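# Set the small carton on the raised block by suction

## Task

Get the small carton resting on top of the raised block so that no part of it extends beyond the blue tape outline, leaving the large carton undisturbed in its original place (moving it lowers the result). The carton must stay there by itself, not because the robot is holding it; at the end release it and pull the tool away.

## Robot and tools

ROBOT. One arm with six joints (shoulder pan, shoulder lift, elbow, wrist 1, wrist 2, wrist 3) carries a vacuum tool with two air channels, a and b. The controlled point is the cup point, the centre of the rims of the four suction cups. The cups point along the cup point's own +z axis. In cup-point axes the cups are at x = -35 and +35 mm, with channel a's pair at y = -70 mm and channel b's pair at y = +70 mm. The tool body reaches 148 mm to each side along that y axis. Each cup is 36 mm wide.

FRAME. All poses are in the scene frame: origin on the table top straight under the arm base, +z up, +y to the left when facing along +x. Positions are in metres, orientations are quaternions written w first (qw, qx, qy, qz). The base may be slightly tilted, and the reported cup point can be a little off at long reach.

ROW FORMAT. A row is 9 numbers: x, y, z, qw, qx, qy, qz, suction_a, suction_b. The first seven are an absolute target pose for the cup point in the scene frame, not an offset. suction_a and suction_b range from -1 to 1: +1 asks for full vacuum (about 75 kPa under ambient), a smaller value a fraction of it, and 0.01 or less switches the channel off. A channel keeps its last setting until changed. Six optional extra numbers (0 to 1) are per-joint stiffness scales in Joint positions order, used only if stiffness may be set.

execute_actions(actions). actions is a list of up to 15 actions; each action is a list of 1 to 15 rows, each row lasting one control step of 1/30 s. An action always runs 15 steps; if it has fewer rows the last one is repeated. An action is rejected if its target lies more than 0.6 m from the cup point, measured along any cup-point axis at that action's start; if the first action fails this or anything is malformed, nothing in the call runs. Each step the command is clipped to within 100 mm and 16 degrees of the measured pose, and motion trails commands by about 0.17 s, so long moves need several actions. Repeat the desired quaternion in every row instead of copying a possibly drifted reported one. An empty list just returns the current state and images.

move(target, speed, stop_force, blocking). target is one row as above (absolute pose plus suction values, which are applied at the start). The cup point travels a straight path lasting 0.5 to 10 s; longer paths are cut off at 10 s. speed is the peak path speed in m/s, 0.002 to 0.5 (default 0.25); rotation is capped at twice that number in rad/s. The path ignores obstacles and the real motion may overshoot speed or stray. stop_force (13 to 80 N, optional, not usable in the first 0.2 s) ends the path when the wrist sensor feels that much extra push against the direction of travel for two steps; the tool then backs up two steps and holds. Use it with very low speed when pressing onto something; omit it when lifting away from a contact, and do not rely on it during rotations. blocking=false returns after 0.5 s while the move continues; it cannot be combined with stop_force, and further moves or actions are refused until a wait or stop shows the end. The result adds a move: line with the ending (done, off_target, moving, held, fault, or contact, which ranks highest), the distance left to target, and limits flags (paced: pose was clipped; held: a check blocked some steps, after which motion can jump faster).

wait(seconds) lets time pass, 0 to 10 s, holding the last command; it returns early if a running move finishes. stop() brakes a running move (needs some room; suction is unaffected). zoom_image(camera, region) magnifies [x0, y0, x1, y1] pixels (at most 504 by 504) of cam_head_left, cam_head_right or cam_wrist, all 672x504. finished_scene(scene) takes the current scene's number and ends it irreversibly, reporting success.

RESULTS. The state line gives cup-point position, quaternion and velocities. Hand target is what the controller is currently driving toward. suction_measured_a/b show reached vacuum; an unsealed cup stays near 0, a sealed one settles up to 0.17 below the command (0.27 with both on). part_present_a/b switch to 1 at 0.54 and back to 0 below 0.49. Wrist force and Wrist torque are in the cup point's axes, noisy (offset up to about 5.5 N, noise about 3.4 N), saturating near 100 N; pressing down on something shows as force back toward the arm. Joint torques are total drive outputs, not contact loads. A pose unreachable line means the clearance check altered or blocked the command. Camera calibration is given per camera and may be slightly off.

GRIPPING. Lower the cups flat onto a smooth face of the carton so both rims of a channel seal fully, away from edges, seams or holes. If one cup of an active channel is over nothing, the shared pump loses vacuum on both channels. Under vacuum cups shorten, so the carton ends up up to about 12 mm nearer the tool. To release, set the carton down on its support, then switch both channels off and rise at least 15 mm. A cup sealed to the table pins the tool; turn that channel off.

CAUTIONS. Touch surfaces slowly; the arm is stiff, so targeting even slightly below a contact can trigger a stop. A stop lasting 10 s occurs if any joint hits its load limit (shoulder pan and lift 306, elbow 139, wrists 50.2 N m) or any outside force reaches 150 N. Motors heat under load: a warning at 70 °C, brakes at 85 °C until cooled. Avoid drops, slams and hard shoves, do not bump the large carton, and never let anything leave the table. Loose objects may be nudged occasionally, so check before finishing.

Each tool is called after "Call:" by a JSON object that holds its "name" and its "arguments", one argument or row to a line.

## Session

Call:
{"name": "execute_actions", "arguments": {
  "actions": []
}}

Scene clock: 0.00 s.
end_effector_position=(+0.6303, -0.0211, +0.4757) suction_measured_a=0.00 part_present_a=0 suction_measured_b=0.00 part_present_b=0 end_effector_quat_wxyz=(-0.002, +0.718, +0.696, +0.002) end_effector_velocity=(-0.000, +0.000, -0.000) end_effector_angular_velocity=(+0.001, +0.000, -0.000)
Joint positions: [-0.281 -1.704  1.855 -1.726 -1.572 -1.85 ]
Joint velocities: [ 0.    -0.     0.001 -0.     0.001  0.   ]
Joint torques (N m, as the arm reports them, + toward a larger angle): no reading
Wrist force (N, on the end effector, along its own x y z axes, offset not removed): no reading
Wrist torque (N m, same axes, about the end effector's origin, offset not removed): no reading
Hand target: +0.630, -0.021, +0.476; -0.002, +0.718, +0.696, +0.002
Joint stiffness scale: [1. 1. 1. 1. 1. 1.]

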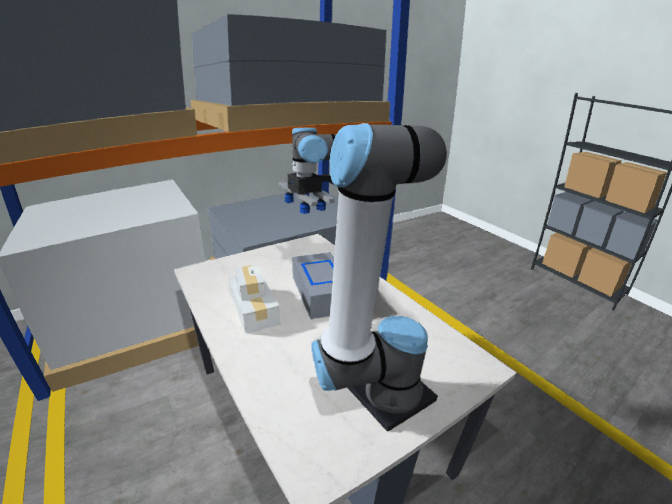

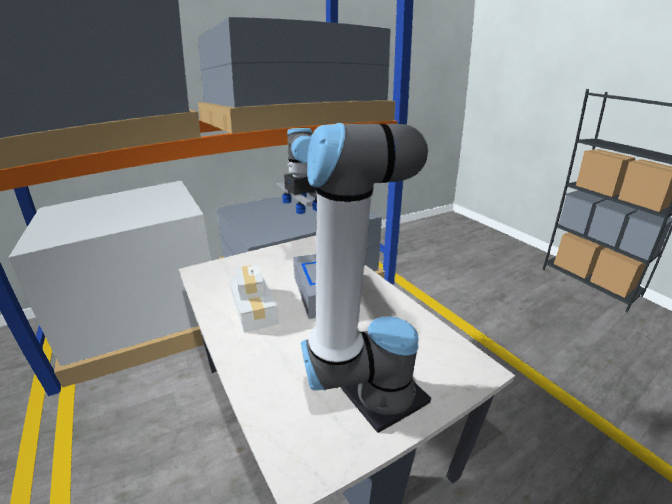

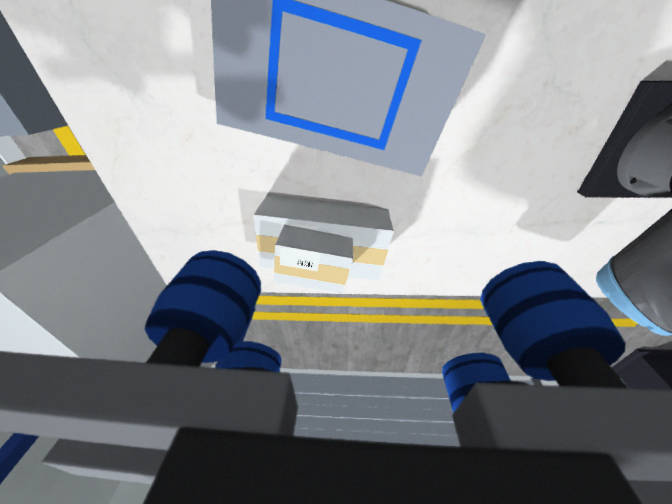

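Call:
{"name": "zoom_image", "arguments": {
  "camera": "cam_wrist",
  "region": [200, 0, 500, 320]
}}

Call:
{"name": "zoom_image", "arguments": {
  "camera": "cam_head_left",
  "region": [200, 230, 360, 350]
}}

Region (200, 0, 500, 320) of cam_wrist's 672x504 image, scaled by 1.575, with more detail than that image has; it fills the left 472 columns of this view, and the rest is white.

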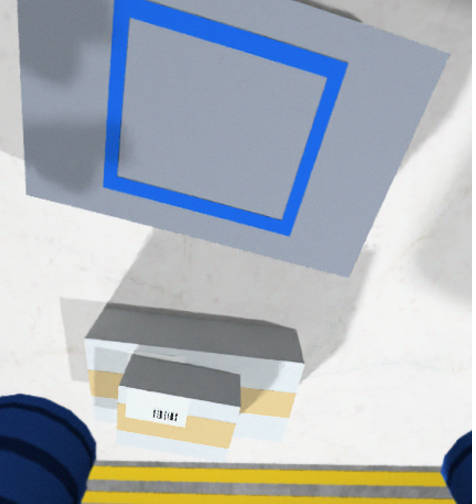

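Region (200, 230, 360, 350) of cam_head_left's 672x504 image, scaled by 3.150, with more detail than that image has; it fills the top 378 rows of this view, and the rest is white.

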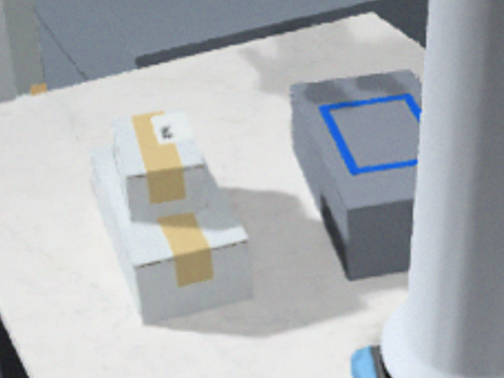

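Call:
{"name": "move", "arguments": {
  "target": [0.694,0.129,0.30,0,0.9954,-0.0958,0,0,0],
  "speed": 0.4
}}

Scene clock: 4.63 s.
end_effector_position=(+0.6960, +0.1272, +0.3014) suction_measured_a=0.00 part_present_a=0 suction_measured_b=0.00 part_present_b=0 end_effector_quat_wxyz=(-0.001, +0.995, -0.096, +0.001) end_effector_velocity=(+0.000, -0.000, -0.000) end_effector_angular_velocity=(-0.002, -0.001, -0.013)
Joint positions: [-0.036 -1.477  1.957 -2.056 -1.575  0.129]
Joint velocities: [ 0.     0.     0.001 -0.002 -0.002  0.013]
Joint torques (N m, as the arm reports them, + toward a larger angle): [  3.21 -61.19 -46.61  -6.32  -0.7    0.59]
Wrist force (N, on the end effector, along its own x y z axes, offset not removed): [-1.5 -5.0 -2.2]
Wrist torque (N m, same axes, about the end effector's origin, offset not removed): [-0.67 0.28 0.39]
Hand target: +0.695, +0.129, +0.300; -0.000, +0.995, -0.096, +0.000
Off the commanded pose: 0.003 m, 0 deg.
Joint stiffness scale: [1. 1. 1. 1. 1. 1.]
move: done
camera_calibration (this result's frames):
cam_wrist: T_world_to_cam=[[0.184947, 0.98127, -0.0538963, -0.226362], [0.789967, -0.11582, 0.602111, -0.677348], [0.584591, -0.153935, -0.796591, -0.013816], [0, 0, 0, 1]] pos_world=[0.585024, 0.141545, 0.384633]

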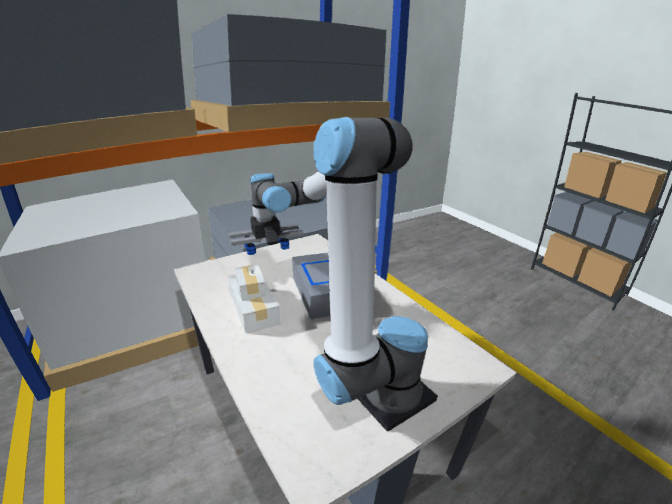

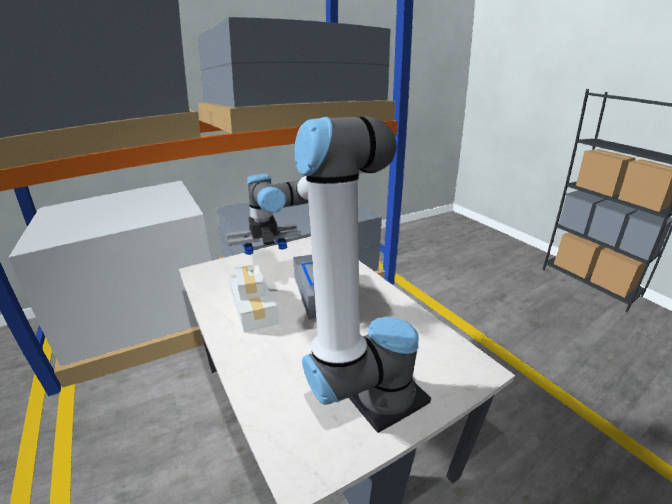

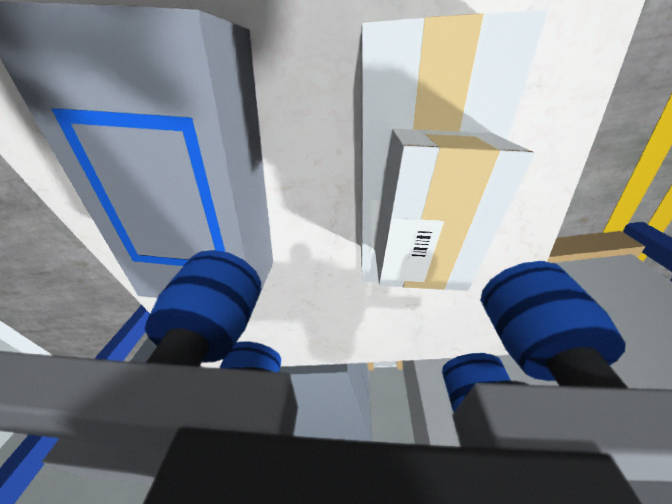

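Call:
{"name": "zoom_image", "arguments": {
  "camera": "cam_wrist",
  "region": [330, 0, 630, 320]
}}

Region (330, 0, 630, 320) of cam_wrist's 672x504 image, scaled by 1.575, with more detail than that image has; it fills the left 472 columns of this view, and the rest is white.

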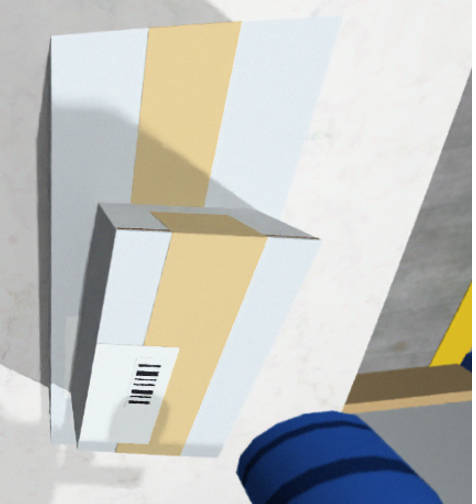

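Call:
{"name": "move", "arguments": {
  "target": [0.7095,0.141,0.197,0,0.9951,-0.0993,0,0,0],
  "speed": 0.3
}}

Call:
{"name": "move", "arguments": {
  "target": [0.7095,0.141,0.16,0,0.9951,-0.0993,0,1,0],
  "speed": 0.02,
  "stop_force": 13
}}

Scene clock: 6.97 s.
end_effector_position=(+0.7078, +0.1394, +0.1951) suction_measured_a=0.00 part_present_a=0 suction_measured_b=0.00 part_present_b=0 end_effector_quat_wxyz=(-0.000, +0.995, -0.100, -0.002) end_effector_velocity=(+0.000, -0.000, +0.000) end_effector_angular_velocity=(-0.000, -0.002, -0.002)
Joint positions: [-0.018 -1.35   2.025 -2.245 -1.576  0.155]
Joint velocities: [ 0.     0.    -0.    -0.002  0.     0.002]
Joint torques (N m, as the arm reports them, + toward a larger angle): [  4.82 -67.16 -49.02  -7.14  -1.11   0.46]
Wrist force (N, on the end effector, along its own x y z axes, offset not removed): [-0.3 -7.9 -1.0]
Wrist torque (N m, same axes, about the end effector's origin, offset not removed): [-1.02 -0.07 0.56]
Hand target: +0.710, +0.141, +0.197; -0.000, +0.995, -0.099, +0.000
Off the commanded pose: 0.003 m, 0 deg.
Joint stiffness scale: [1. 1. 1. 1. 1. 1.]
move: done
camera_calibration (this result's frames):
cam_wrist: T_world_to_cam=[[0.192692, 0.979677, -0.0557079, -0.25107], [0.792459, -0.121886, 0.597622, -0.621322], [0.578686, -0.159303, -0.79984, -0.0979041], [0, 0, 0, 1]] pos_world=[0.597408, 0.154641, 0.279021]

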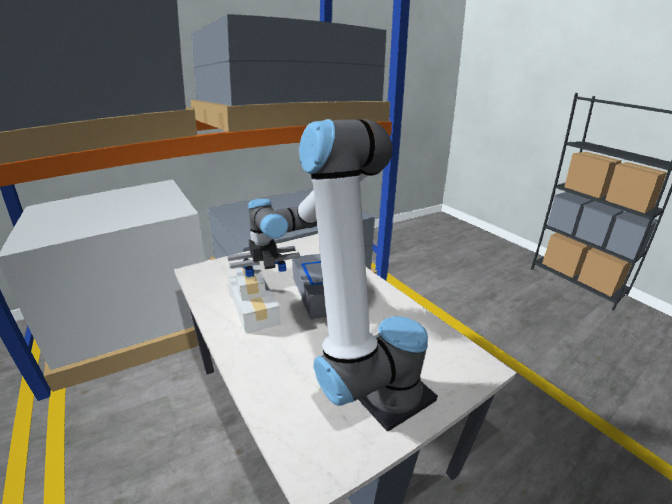

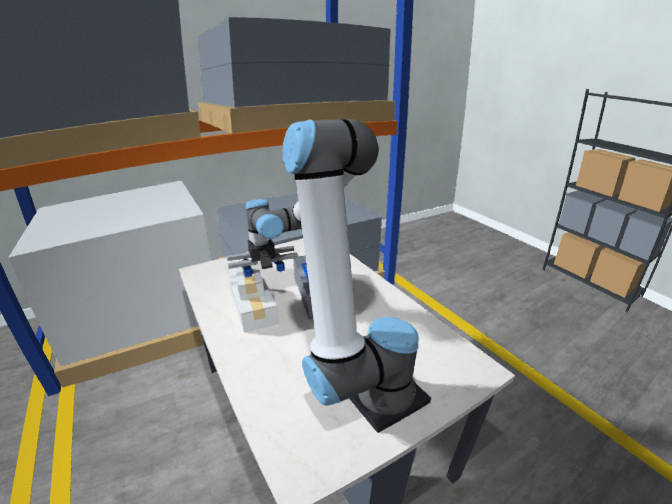

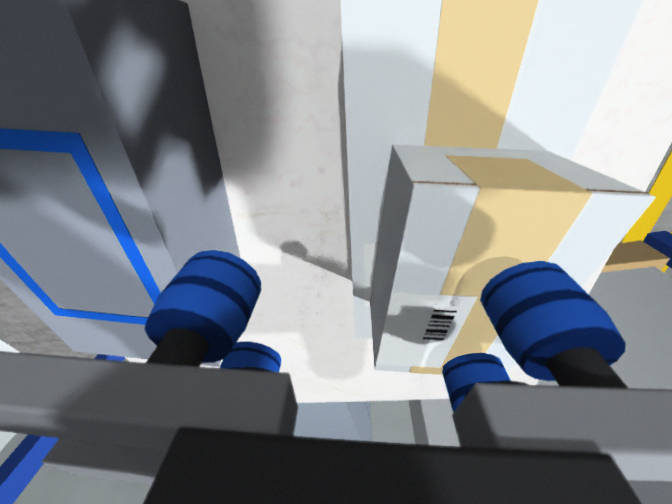

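Scene clock: 9.10 s.
end_effector_position=(+0.7125, +0.1392, +0.1634) suction_measured_a=0.93 part_present_a=1 suction_measured_b=0.00 part_present_b=0 end_effector_quat_wxyz=(-0.000, +0.995, -0.100, +0.002) end_effector_velocity=(+0.001, +0.000, +0.000) end_effector_angular_velocity=(+0.001, -0.003, -0.001)
Joint positions: [-0.018 -1.307  2.044 -2.316 -1.577  0.155]
Joint velocities: [ 0.     0.    -0.    -0.002  0.001  0.001]
Joint torques (N m, as the arm reports them, + toward a larger angle): [  4.74 -72.28 -41.75  -7.13   0.12   0.11]
Wrist force (N, on the end effector, along its own x y z axes, offset not removed): [-2.9 1.7 3.7]
Wrist torque (N m, same axes, about the end effector's origin, offset not removed): [-0.32 0.47 0.47]
Hand target: +0.710, +0.141, +0.160; -0.000, +0.995, -0.099, -0.000
Off the commanded pose: 0.005 m, 0 deg.
Joint stiffness scale: [1. 1. 1. 1. 1. 1.]
move: off_target
camera_calibration (this result's frames):
cam_wrist: T_world_to_cam=[[0.193224, 0.979604, -0.0551432, -0.254046], [0.786967, -0.121172, 0.604979, -0.603566], [0.585958, -0.160292, -0.794329, -0.132013], [0, 0, 0, 1]] pos_world=[0.601429, 0.154569, 0.246274]

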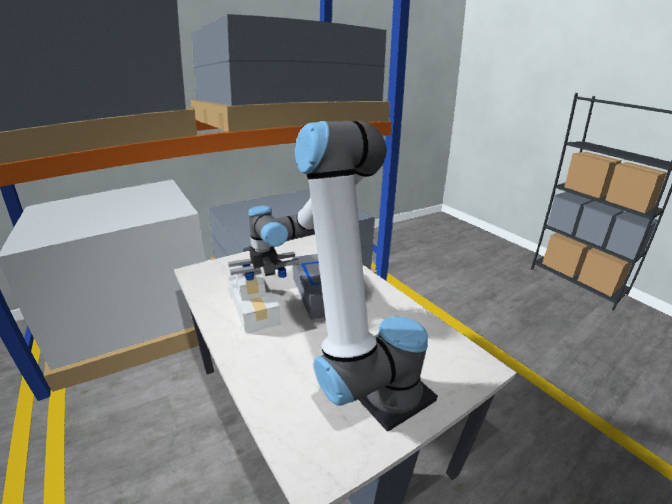

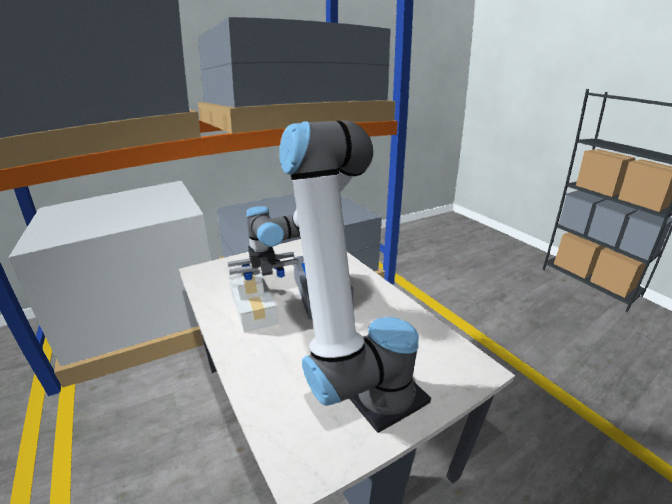

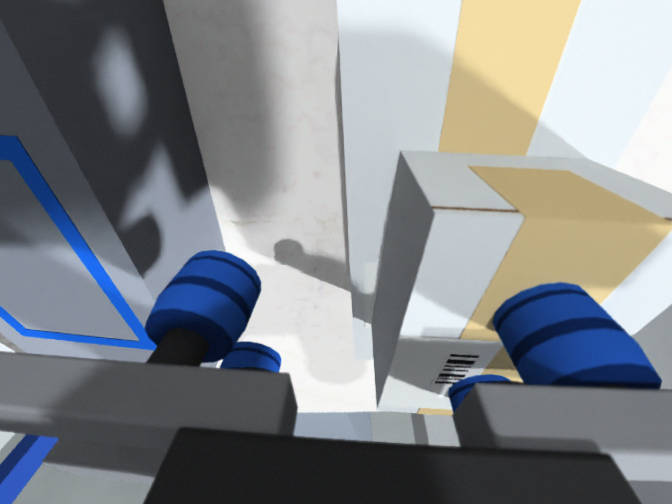

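Call:
{"name": "move", "arguments": {
  "target": [0.7095,0.141,0.235,0,0.9951,-0.0993,0,1,0],
  "speed": 0.15
}}

Scene clock: 10.40 s.
end_effector_position=(+0.7091, +0.1392, +0.2351) suction_measured_a=0.93 part_present_a=1 suction_measured_b=0.00 part_present_b=0 end_effector_quat_wxyz=(-0.000, +0.995, -0.100, +0.000) end_effector_velocity=(-0.001, -0.000, -0.001) end_effector_angular_velocity=(-0.002, +0.004, -0.001)
Joint positions: [-0.018 -1.392  1.993 -2.176 -1.577  0.155]
Joint velocities: [ 0.     0.     0.001  0.003 -0.002  0.001]
Joint torques (N m, as the arm reports them, + toward a larger angle): [  3.89 -68.51 -53.45  -5.51   0.25   0.59]
Wrist force (N, on the end effector, along its own x y z axes, offset not removed): [-2.0 -1.9 9.7]
Wrist torque (N m, same axes, about the end effector's origin, offset not removed): [-0.84 0.48 0.31]
Hand target: +0.709, +0.141, +0.235; -0.000, +0.995, -0.099, +0.000
Off the commanded pose: 0.002 m, 0 deg.
Joint stiffness scale: [1. 1. 1. 1. 1. 1.]
move: done
camera_calibration (this result's frames):
cam_wrist: T_world_to_cam=[[0.192888, 0.979638, -0.0557074, -0.249093], [0.789288, -0.121178, 0.601947, -0.645098], [0.58294, -0.160077, -0.79659, -0.0704291], [0, 0, 0, 1]] pos_world=[0.598271, 0.154575, 0.318335]

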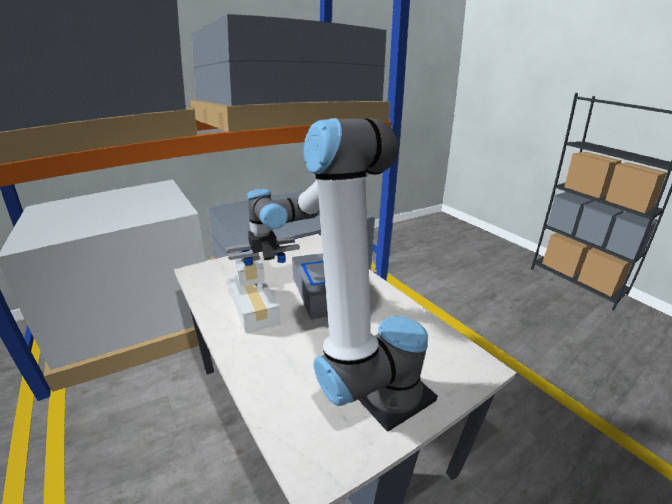

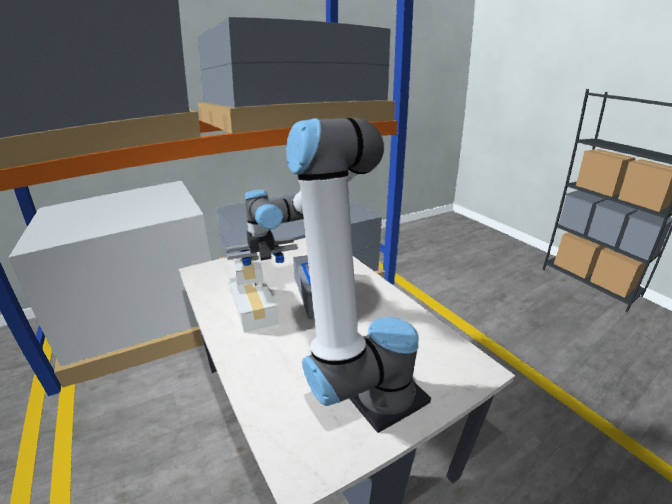

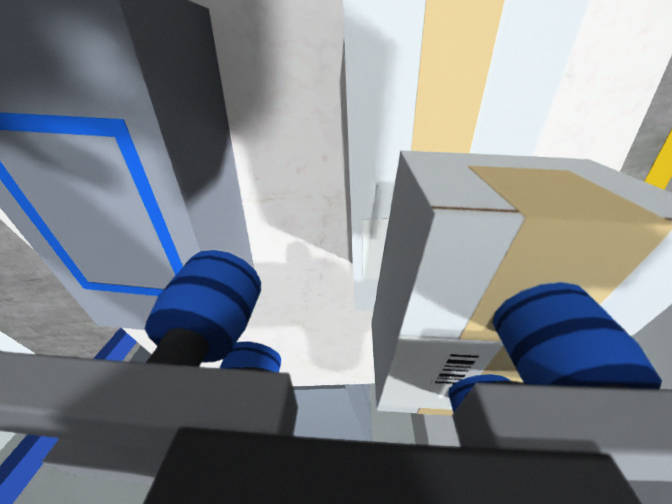

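Call:
{"name": "move", "arguments": {
  "target": [0.658,-0.190,0.225,0,0.9914,-0.1305,0,1,0],
  "speed": 0.25
}}

Scene clock: 13.00 s.
end_effector_position=(+0.6546, -0.1903, +0.2223) suction_measured_a=0.93 part_present_a=1 suction_measured_b=0.00 part_present_b=0 end_effector_quat_wxyz=(+0.000, +0.991, -0.133, -0.003) end_effector_velocity=(+0.000, -0.000, +0.000) end_effector_angular_velocity=(+0.000, -0.000, +0.013)
Joint positions: [-0.51  -1.443  2.077 -2.205 -1.578 -0.271]
Joint velocities: [-0.     0.    -0.001  0.     0.    -0.013]
Joint torques (N m, as the arm reports them, + toward a larger angle): [  2.46 -63.1  -53.64  -6.71   0.56  -1.1 ]
Wrist force (N, on the end effector, along its own x y z axes, offset not removed): [1.4 -0.3 6.2]
Wrist torque (N m, same axes, about the end effector's origin, offset not removed): [-0.63 0.18 0.48]
Hand target: +0.658, -0.190, +0.225; +0.001, +0.991, -0.131, -0.000
Off the commanded pose: 0.004 m, 0 deg.
Joint stiffness scale: [1. 1. 1. 1. 1. 1.]
move: off_target
camera_calibration (this result's frames):
cam_wrist: T_world_to_cam=[[0.256307, 0.964903, -0.0571727, 0.0394983], [0.783796, -0.172857, 0.596477, -0.63941], [0.56566, -0.197693, -0.800591, -0.0965706], [0, 0, 0, 1]] pos_world=[0.54567, -0.16773, 0.306338]

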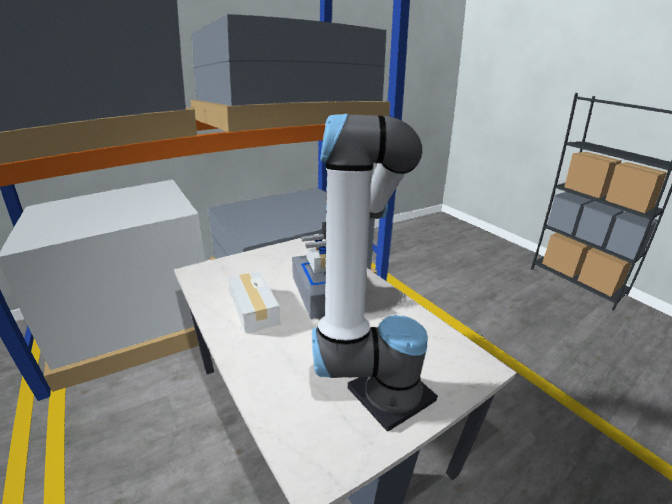

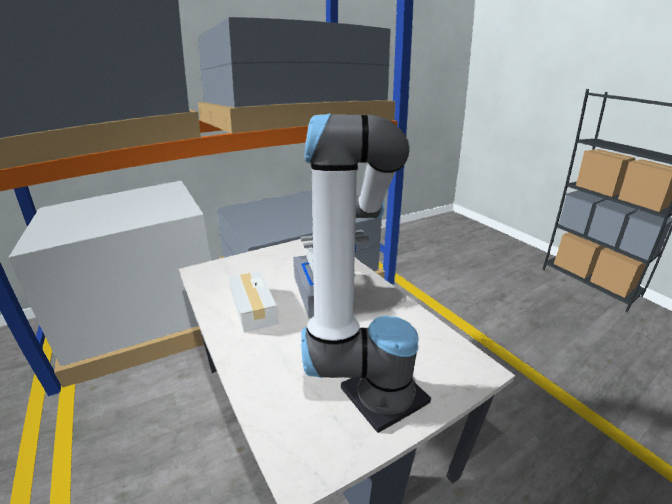

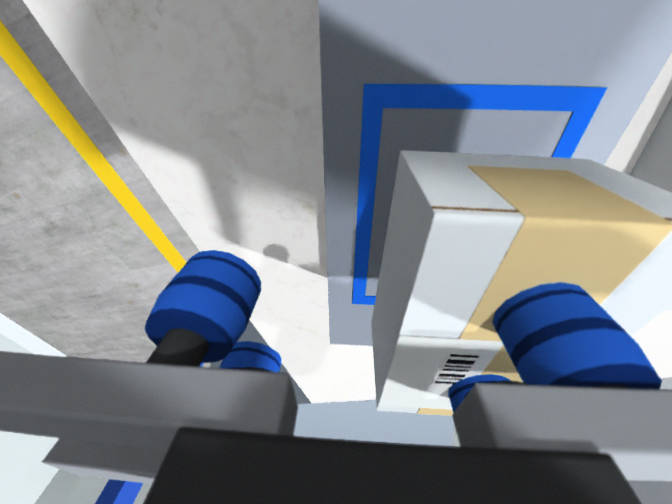

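Call:
{"name": "move", "arguments": {
  "target": [0.6565,-0.183,0.192,0,0.9914,-0.1305,0,1,0],
  "speed": 0.1
}}

Call:
{"name": "move", "arguments": {
  "target": [0.6565,-0.183,0.155,0,0.9914,-0.1305,0,1,0],
  "speed": 0.012,
  "stop_force": 13
}}

Scene clock: 14.43 s.
end_effector_position=(+0.6568, -0.1855, +0.1928) suction_measured_a=0.93 part_present_a=1 suction_measured_b=0.00 part_present_b=0 end_effector_quat_wxyz=(+0.000, +0.991, -0.131, -0.000) end_effector_velocity=(+0.003, -0.002, +0.002) end_effector_angular_velocity=(-0.006, -0.011, -0.000)
Joint positions: [-0.503 -1.409  2.103 -2.27  -1.576 -0.267]
Joint velocities: [ 0.     0.    -0.    -0.013  0.     0.   ]
Joint torques (N m, as the arm reports them, + toward a larger angle): [  2.95 -64.68 -45.11  -6.8    0.72   0.47]
Wrist force (N, on the end effector, along its own x y z axes, offset not removed): [-0.2 1.9 4.7]
Wrist torque (N m, same axes, about the end effector's origin, offset not removed): [-0.34 0.19 0.53]
Hand target: +0.657, -0.183, +0.192; -0.000, +0.991, -0.131, +0.000
Off the commanded pose: 0.003 m, 0 deg.
Joint stiffness scale: [1. 1. 1. 1. 1. 1.]
move: done
camera_calibration (this result's frames):
cam_wrist: T_world_to_cam=[[0.253827, 0.965566, -0.0570445, 0.0343592], [0.781131, -0.169847, 0.600822, -0.621189], [0.570445, -0.197064, -0.797345, -0.124066], [0, 0, 0, 1]] pos_world=[0.547282, -0.163132, 0.276261]

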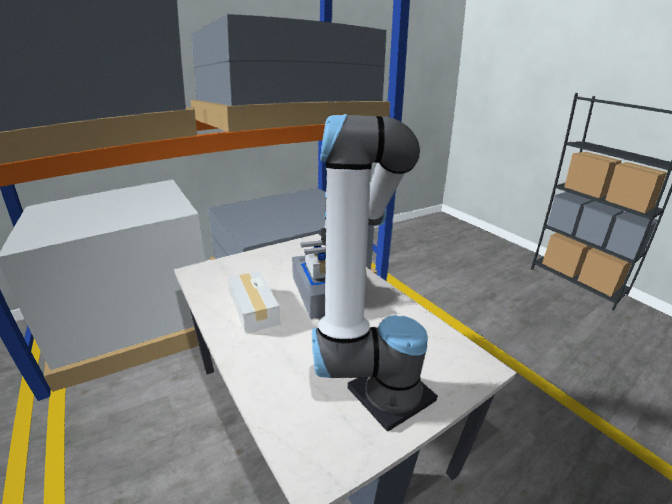

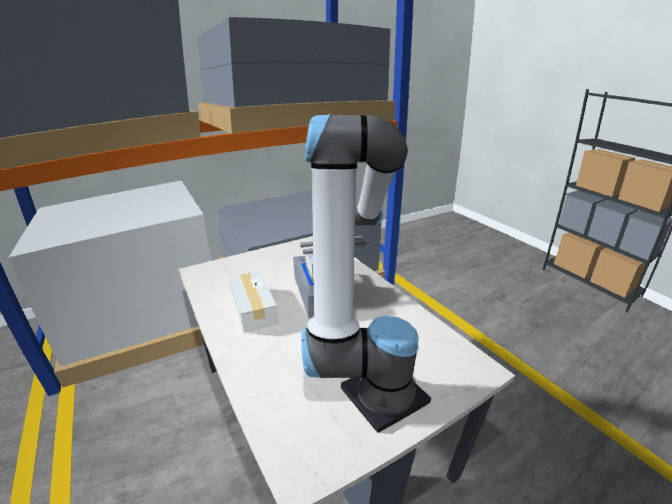

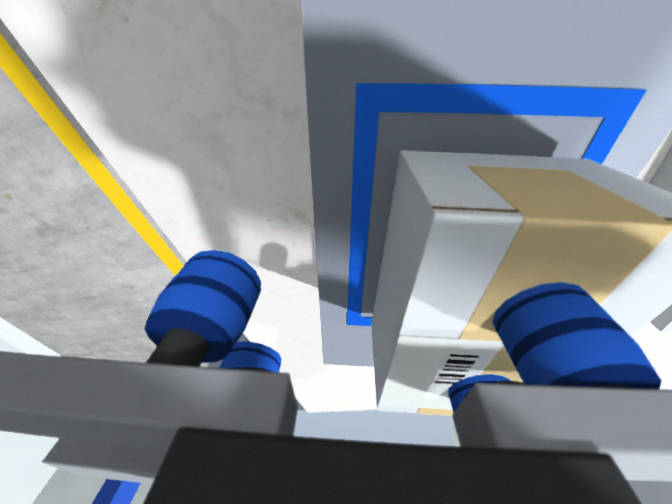

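Scene clock: 16.13 s.
end_effector_position=(+0.6594, -0.1869, +0.1843) suction_measured_a=0.93 part_present_a=1 suction_measured_b=0.00 part_present_b=0 end_effector_quat_wxyz=(+0.002, +0.991, -0.131, +0.004) end_effector_velocity=(-0.001, +0.001, +0.000) end_effector_angular_velocity=(+0.001, +0.003, -0.000)
Joint positions: [-0.503 -1.396  2.109 -2.299 -1.576 -0.267]
Joint velocities: [ 0.    -0.001  0.     0.004 -0.     0.   ]
Joint torques (N m, as the arm reports them, + toward a larger angle): [ -1.95 -64.   -46.61  -6.3   -0.22  -0.13]
Wrist force (N, on the end effector, along its own x y z axes, offset not removed): [0.5 -2.7 -4.4]
Wrist torque (N m, same axes, about the end effector's origin, offset not removed): [-0.15 -1.34 0.34]
Hand target: +0.659, -0.187, +0.184; +0.002, +0.991, -0.131, +0.004
Off the commanded pose: 0.030 m, 1 deg.
Joint stiffness scale: [1. 1. 1. 1. 1. 1.]
move: contact
camera_calibration (this result's frames):
cam_wrist: T_world_to_cam=[[0.25438, 0.965272, -0.0595065, 0.0346326], [0.776022, -0.167013, 0.608191, -0.615813], [0.577131, -0.20089, -0.791557, -0.138777], [0, 0, 0, 1]] pos_world=[0.549167, -0.164157, 0.266743]

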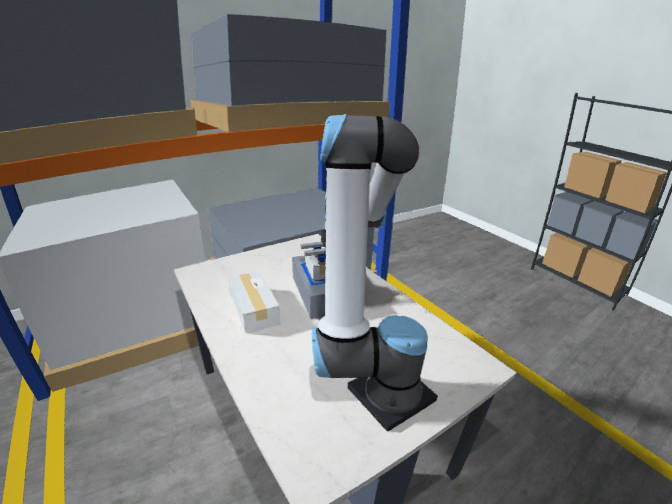

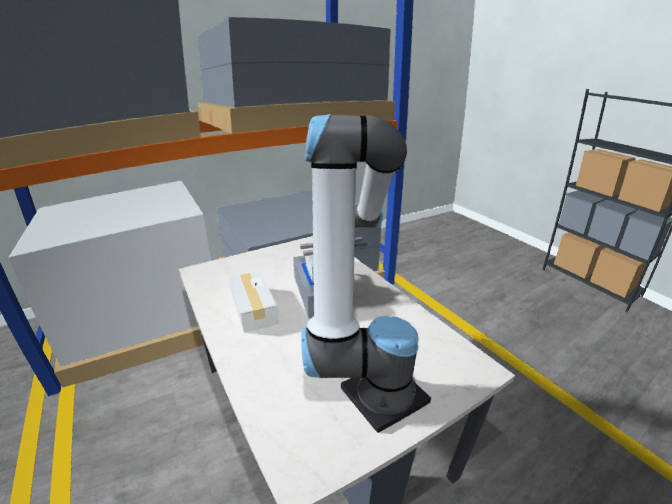

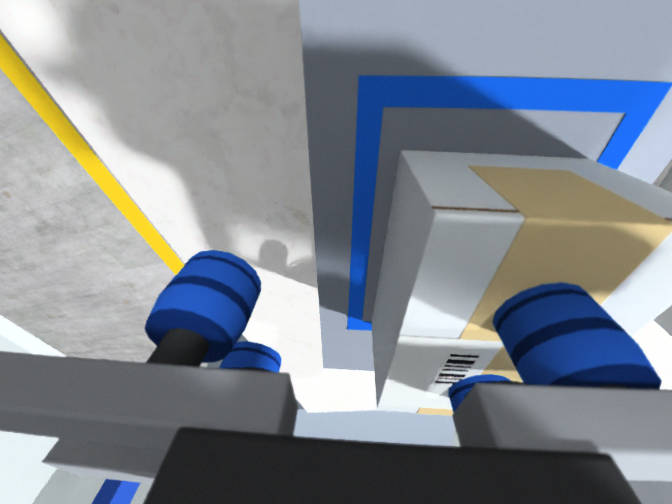

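Call:
{"name": "execute_actions", "arguments": {
  "actions": [
    [[0.659,-0.187,0.186,0,0.9914,-0.1305,0,0,0]],
    [[0.659,-0.187,0.186,0,0.9914,-0.1305,0,0,0]]
  ]
}}

Call:
{"name": "move", "arguments": {
  "target": [0.64,-0.19,0.30,0,0.9914,-0.1305,0,0,0],
  "speed": 0.2
}}

Scene clock: 17.60 s.
end_effector_position=(+0.6602, -0.1870, +0.1913) suction_measured_a=0.00 part_present_a=0 suction_measured_b=0.00 part_present_b=0 end_effector_quat_wxyz=(+0.002, +0.991, -0.131, +0.005) end_effector_velocity=(+0.001, -0.000, +0.000) end_effector_angular_velocity=(+0.000, -0.001, +0.001)
Joint positions: [-0.503 -1.404  2.103 -2.285 -1.575 -0.268]
Joint velocities: [ 0.     0.    -0.001 -0.     0.001 -0.001]
Joint torques (N m, as the arm reports them, + toward a larger angle): [  0.38 -52.58 -43.86  -4.72  -0.64  -0.69]
Wrist force (N, on the end effector, along its own x y z axes, offset not removed): [-1.2 -3.9 -10.8]
Wrist torque (N m, same axes, about the end effector's origin, offset not removed): [0.22 0.02 0.32]
Hand target: +0.659, -0.187, +0.186; +0.000, +0.991, -0.131, +0.000
Off the commanded pose: 0.005 m, 1 deg.
Joint stiffness scale: [1. 1. 1. 1. 1. 1.]
camera_calibration (this result's frames):
cam_wrist: T_world_to_cam=[[0.253085, 0.965683, -0.0583488, 0.0356761], [0.775683, -0.166508, 0.608762, -0.6205], [0.578155, -0.199329, -0.791205, -0.13419], [0, 0, 0, 1]] pos_world=[0.549865, -0.164518, 0.273646]

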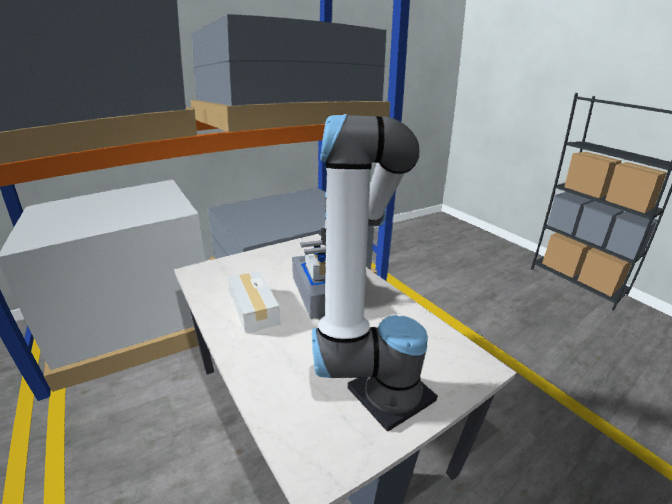

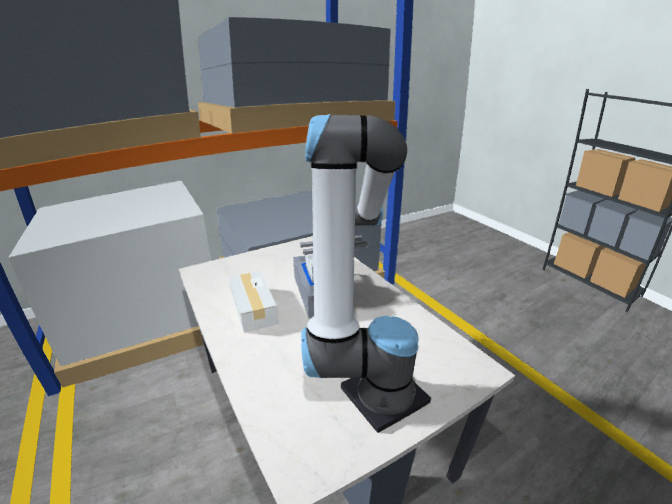

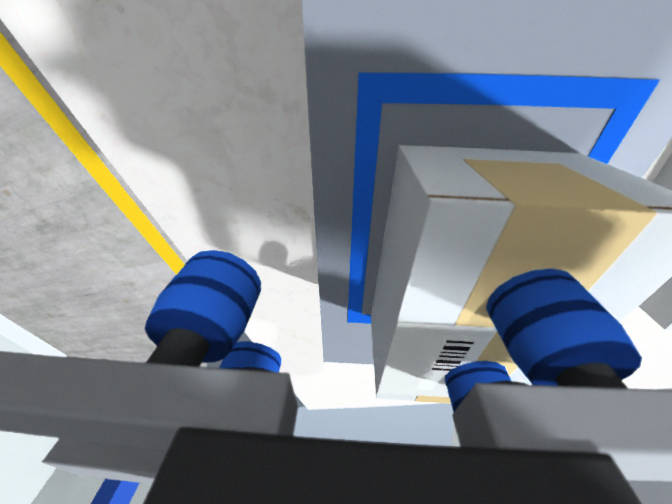

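Scene clock: 18.80 s.
end_effector_position=(+0.6398, -0.1876, +0.2998) suction_measured_a=0.00 part_present_a=0 suction_measured_b=0.00 part_present_b=0 end_effector_quat_wxyz=(-0.000, +0.992, -0.130, +0.000) end_effector_velocity=(-0.001, +0.000, -0.000) end_effector_angular_velocity=(+0.001, +0.003, -0.001)
Joint positions: [-0.519 -1.546  2.031 -2.063 -1.575 -0.286]
Joint velocities: [ 0.     0.    -0.001  0.004 -0.001  0.001]
Joint torques (N m, as the arm reports them, + toward a larger angle): [ -1.74 -54.37 -52.66  -5.38  -0.26  -0.81]
Wrist force (N, on the end effector, along its own x y z axes, offset not removed): [-3.6 0.6 -3.8]
Wrist torque (N m, same axes, about the end effector's origin, offset not removed): [0.07 0.37 0.44]
Hand target: +0.640, -0.190, +0.300; +0.000, +0.991, -0.131, -0.000
Off the commanded pose: 0.002 m, 0 deg.
Joint stiffness scale: [1. 1. 1. 1. 1. 1.]
move: done
camera_calibration (this result's frames):
cam_wrist: T_world_to_cam=[[0.250859, 0.966403, -0.0559954, 0.0485342], [0.78078, -0.167802, 0.601852, -0.672267], [0.572235, -0.1947, -0.796642, -0.0304651], [0, 0, 0, 1]] pos_world=[0.53015, -0.165643, 0.383053]

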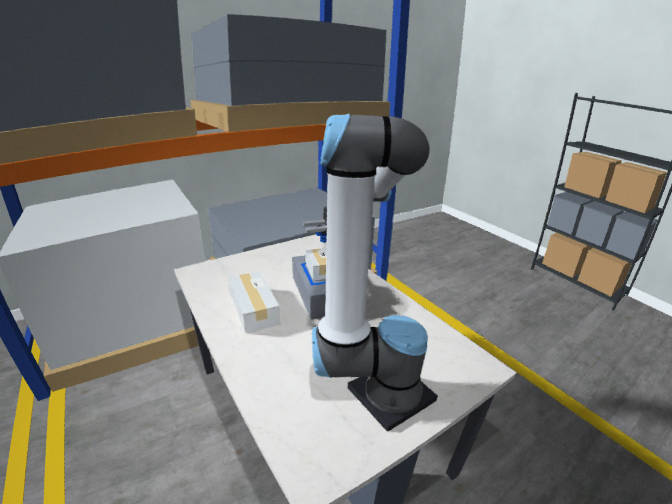

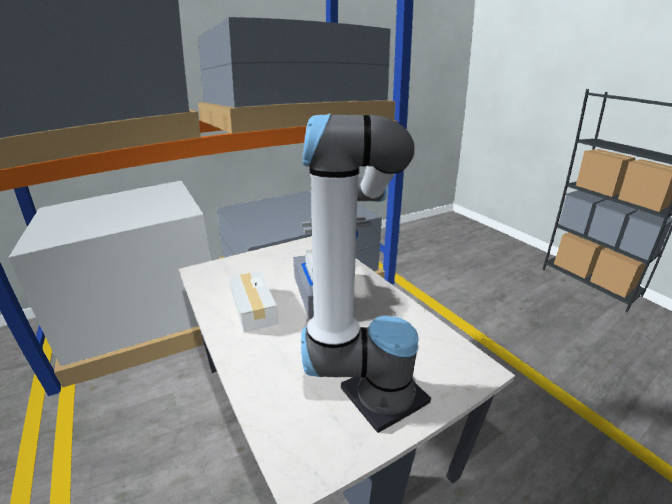

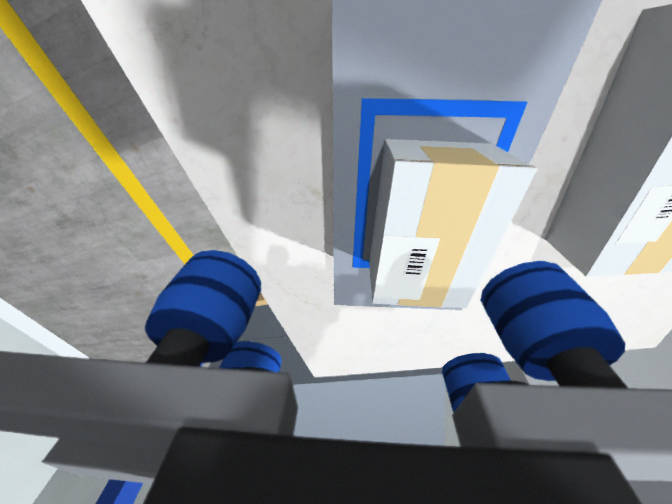

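Call:
{"name": "zoom_image", "arguments": {
  "camera": "cam_wrist",
  "region": [320, 80, 560, 320]
}}

Region (320, 80, 560, 320) of cam_wrist's 672x504 image, scaled by 2.100, with more detail than that image has.

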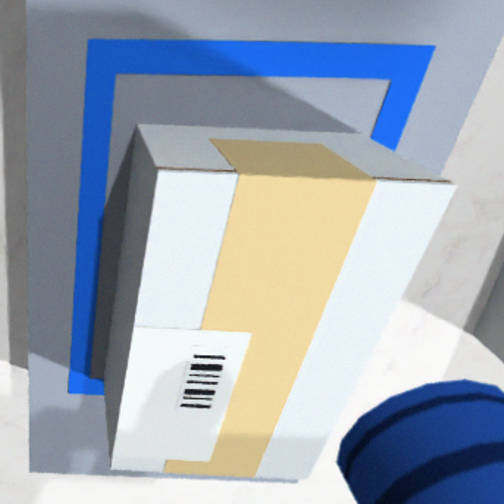

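Call:
{"name": "finished_scene", "arguments": {
  "scene": 1
}}

The scene is finished: the task was done.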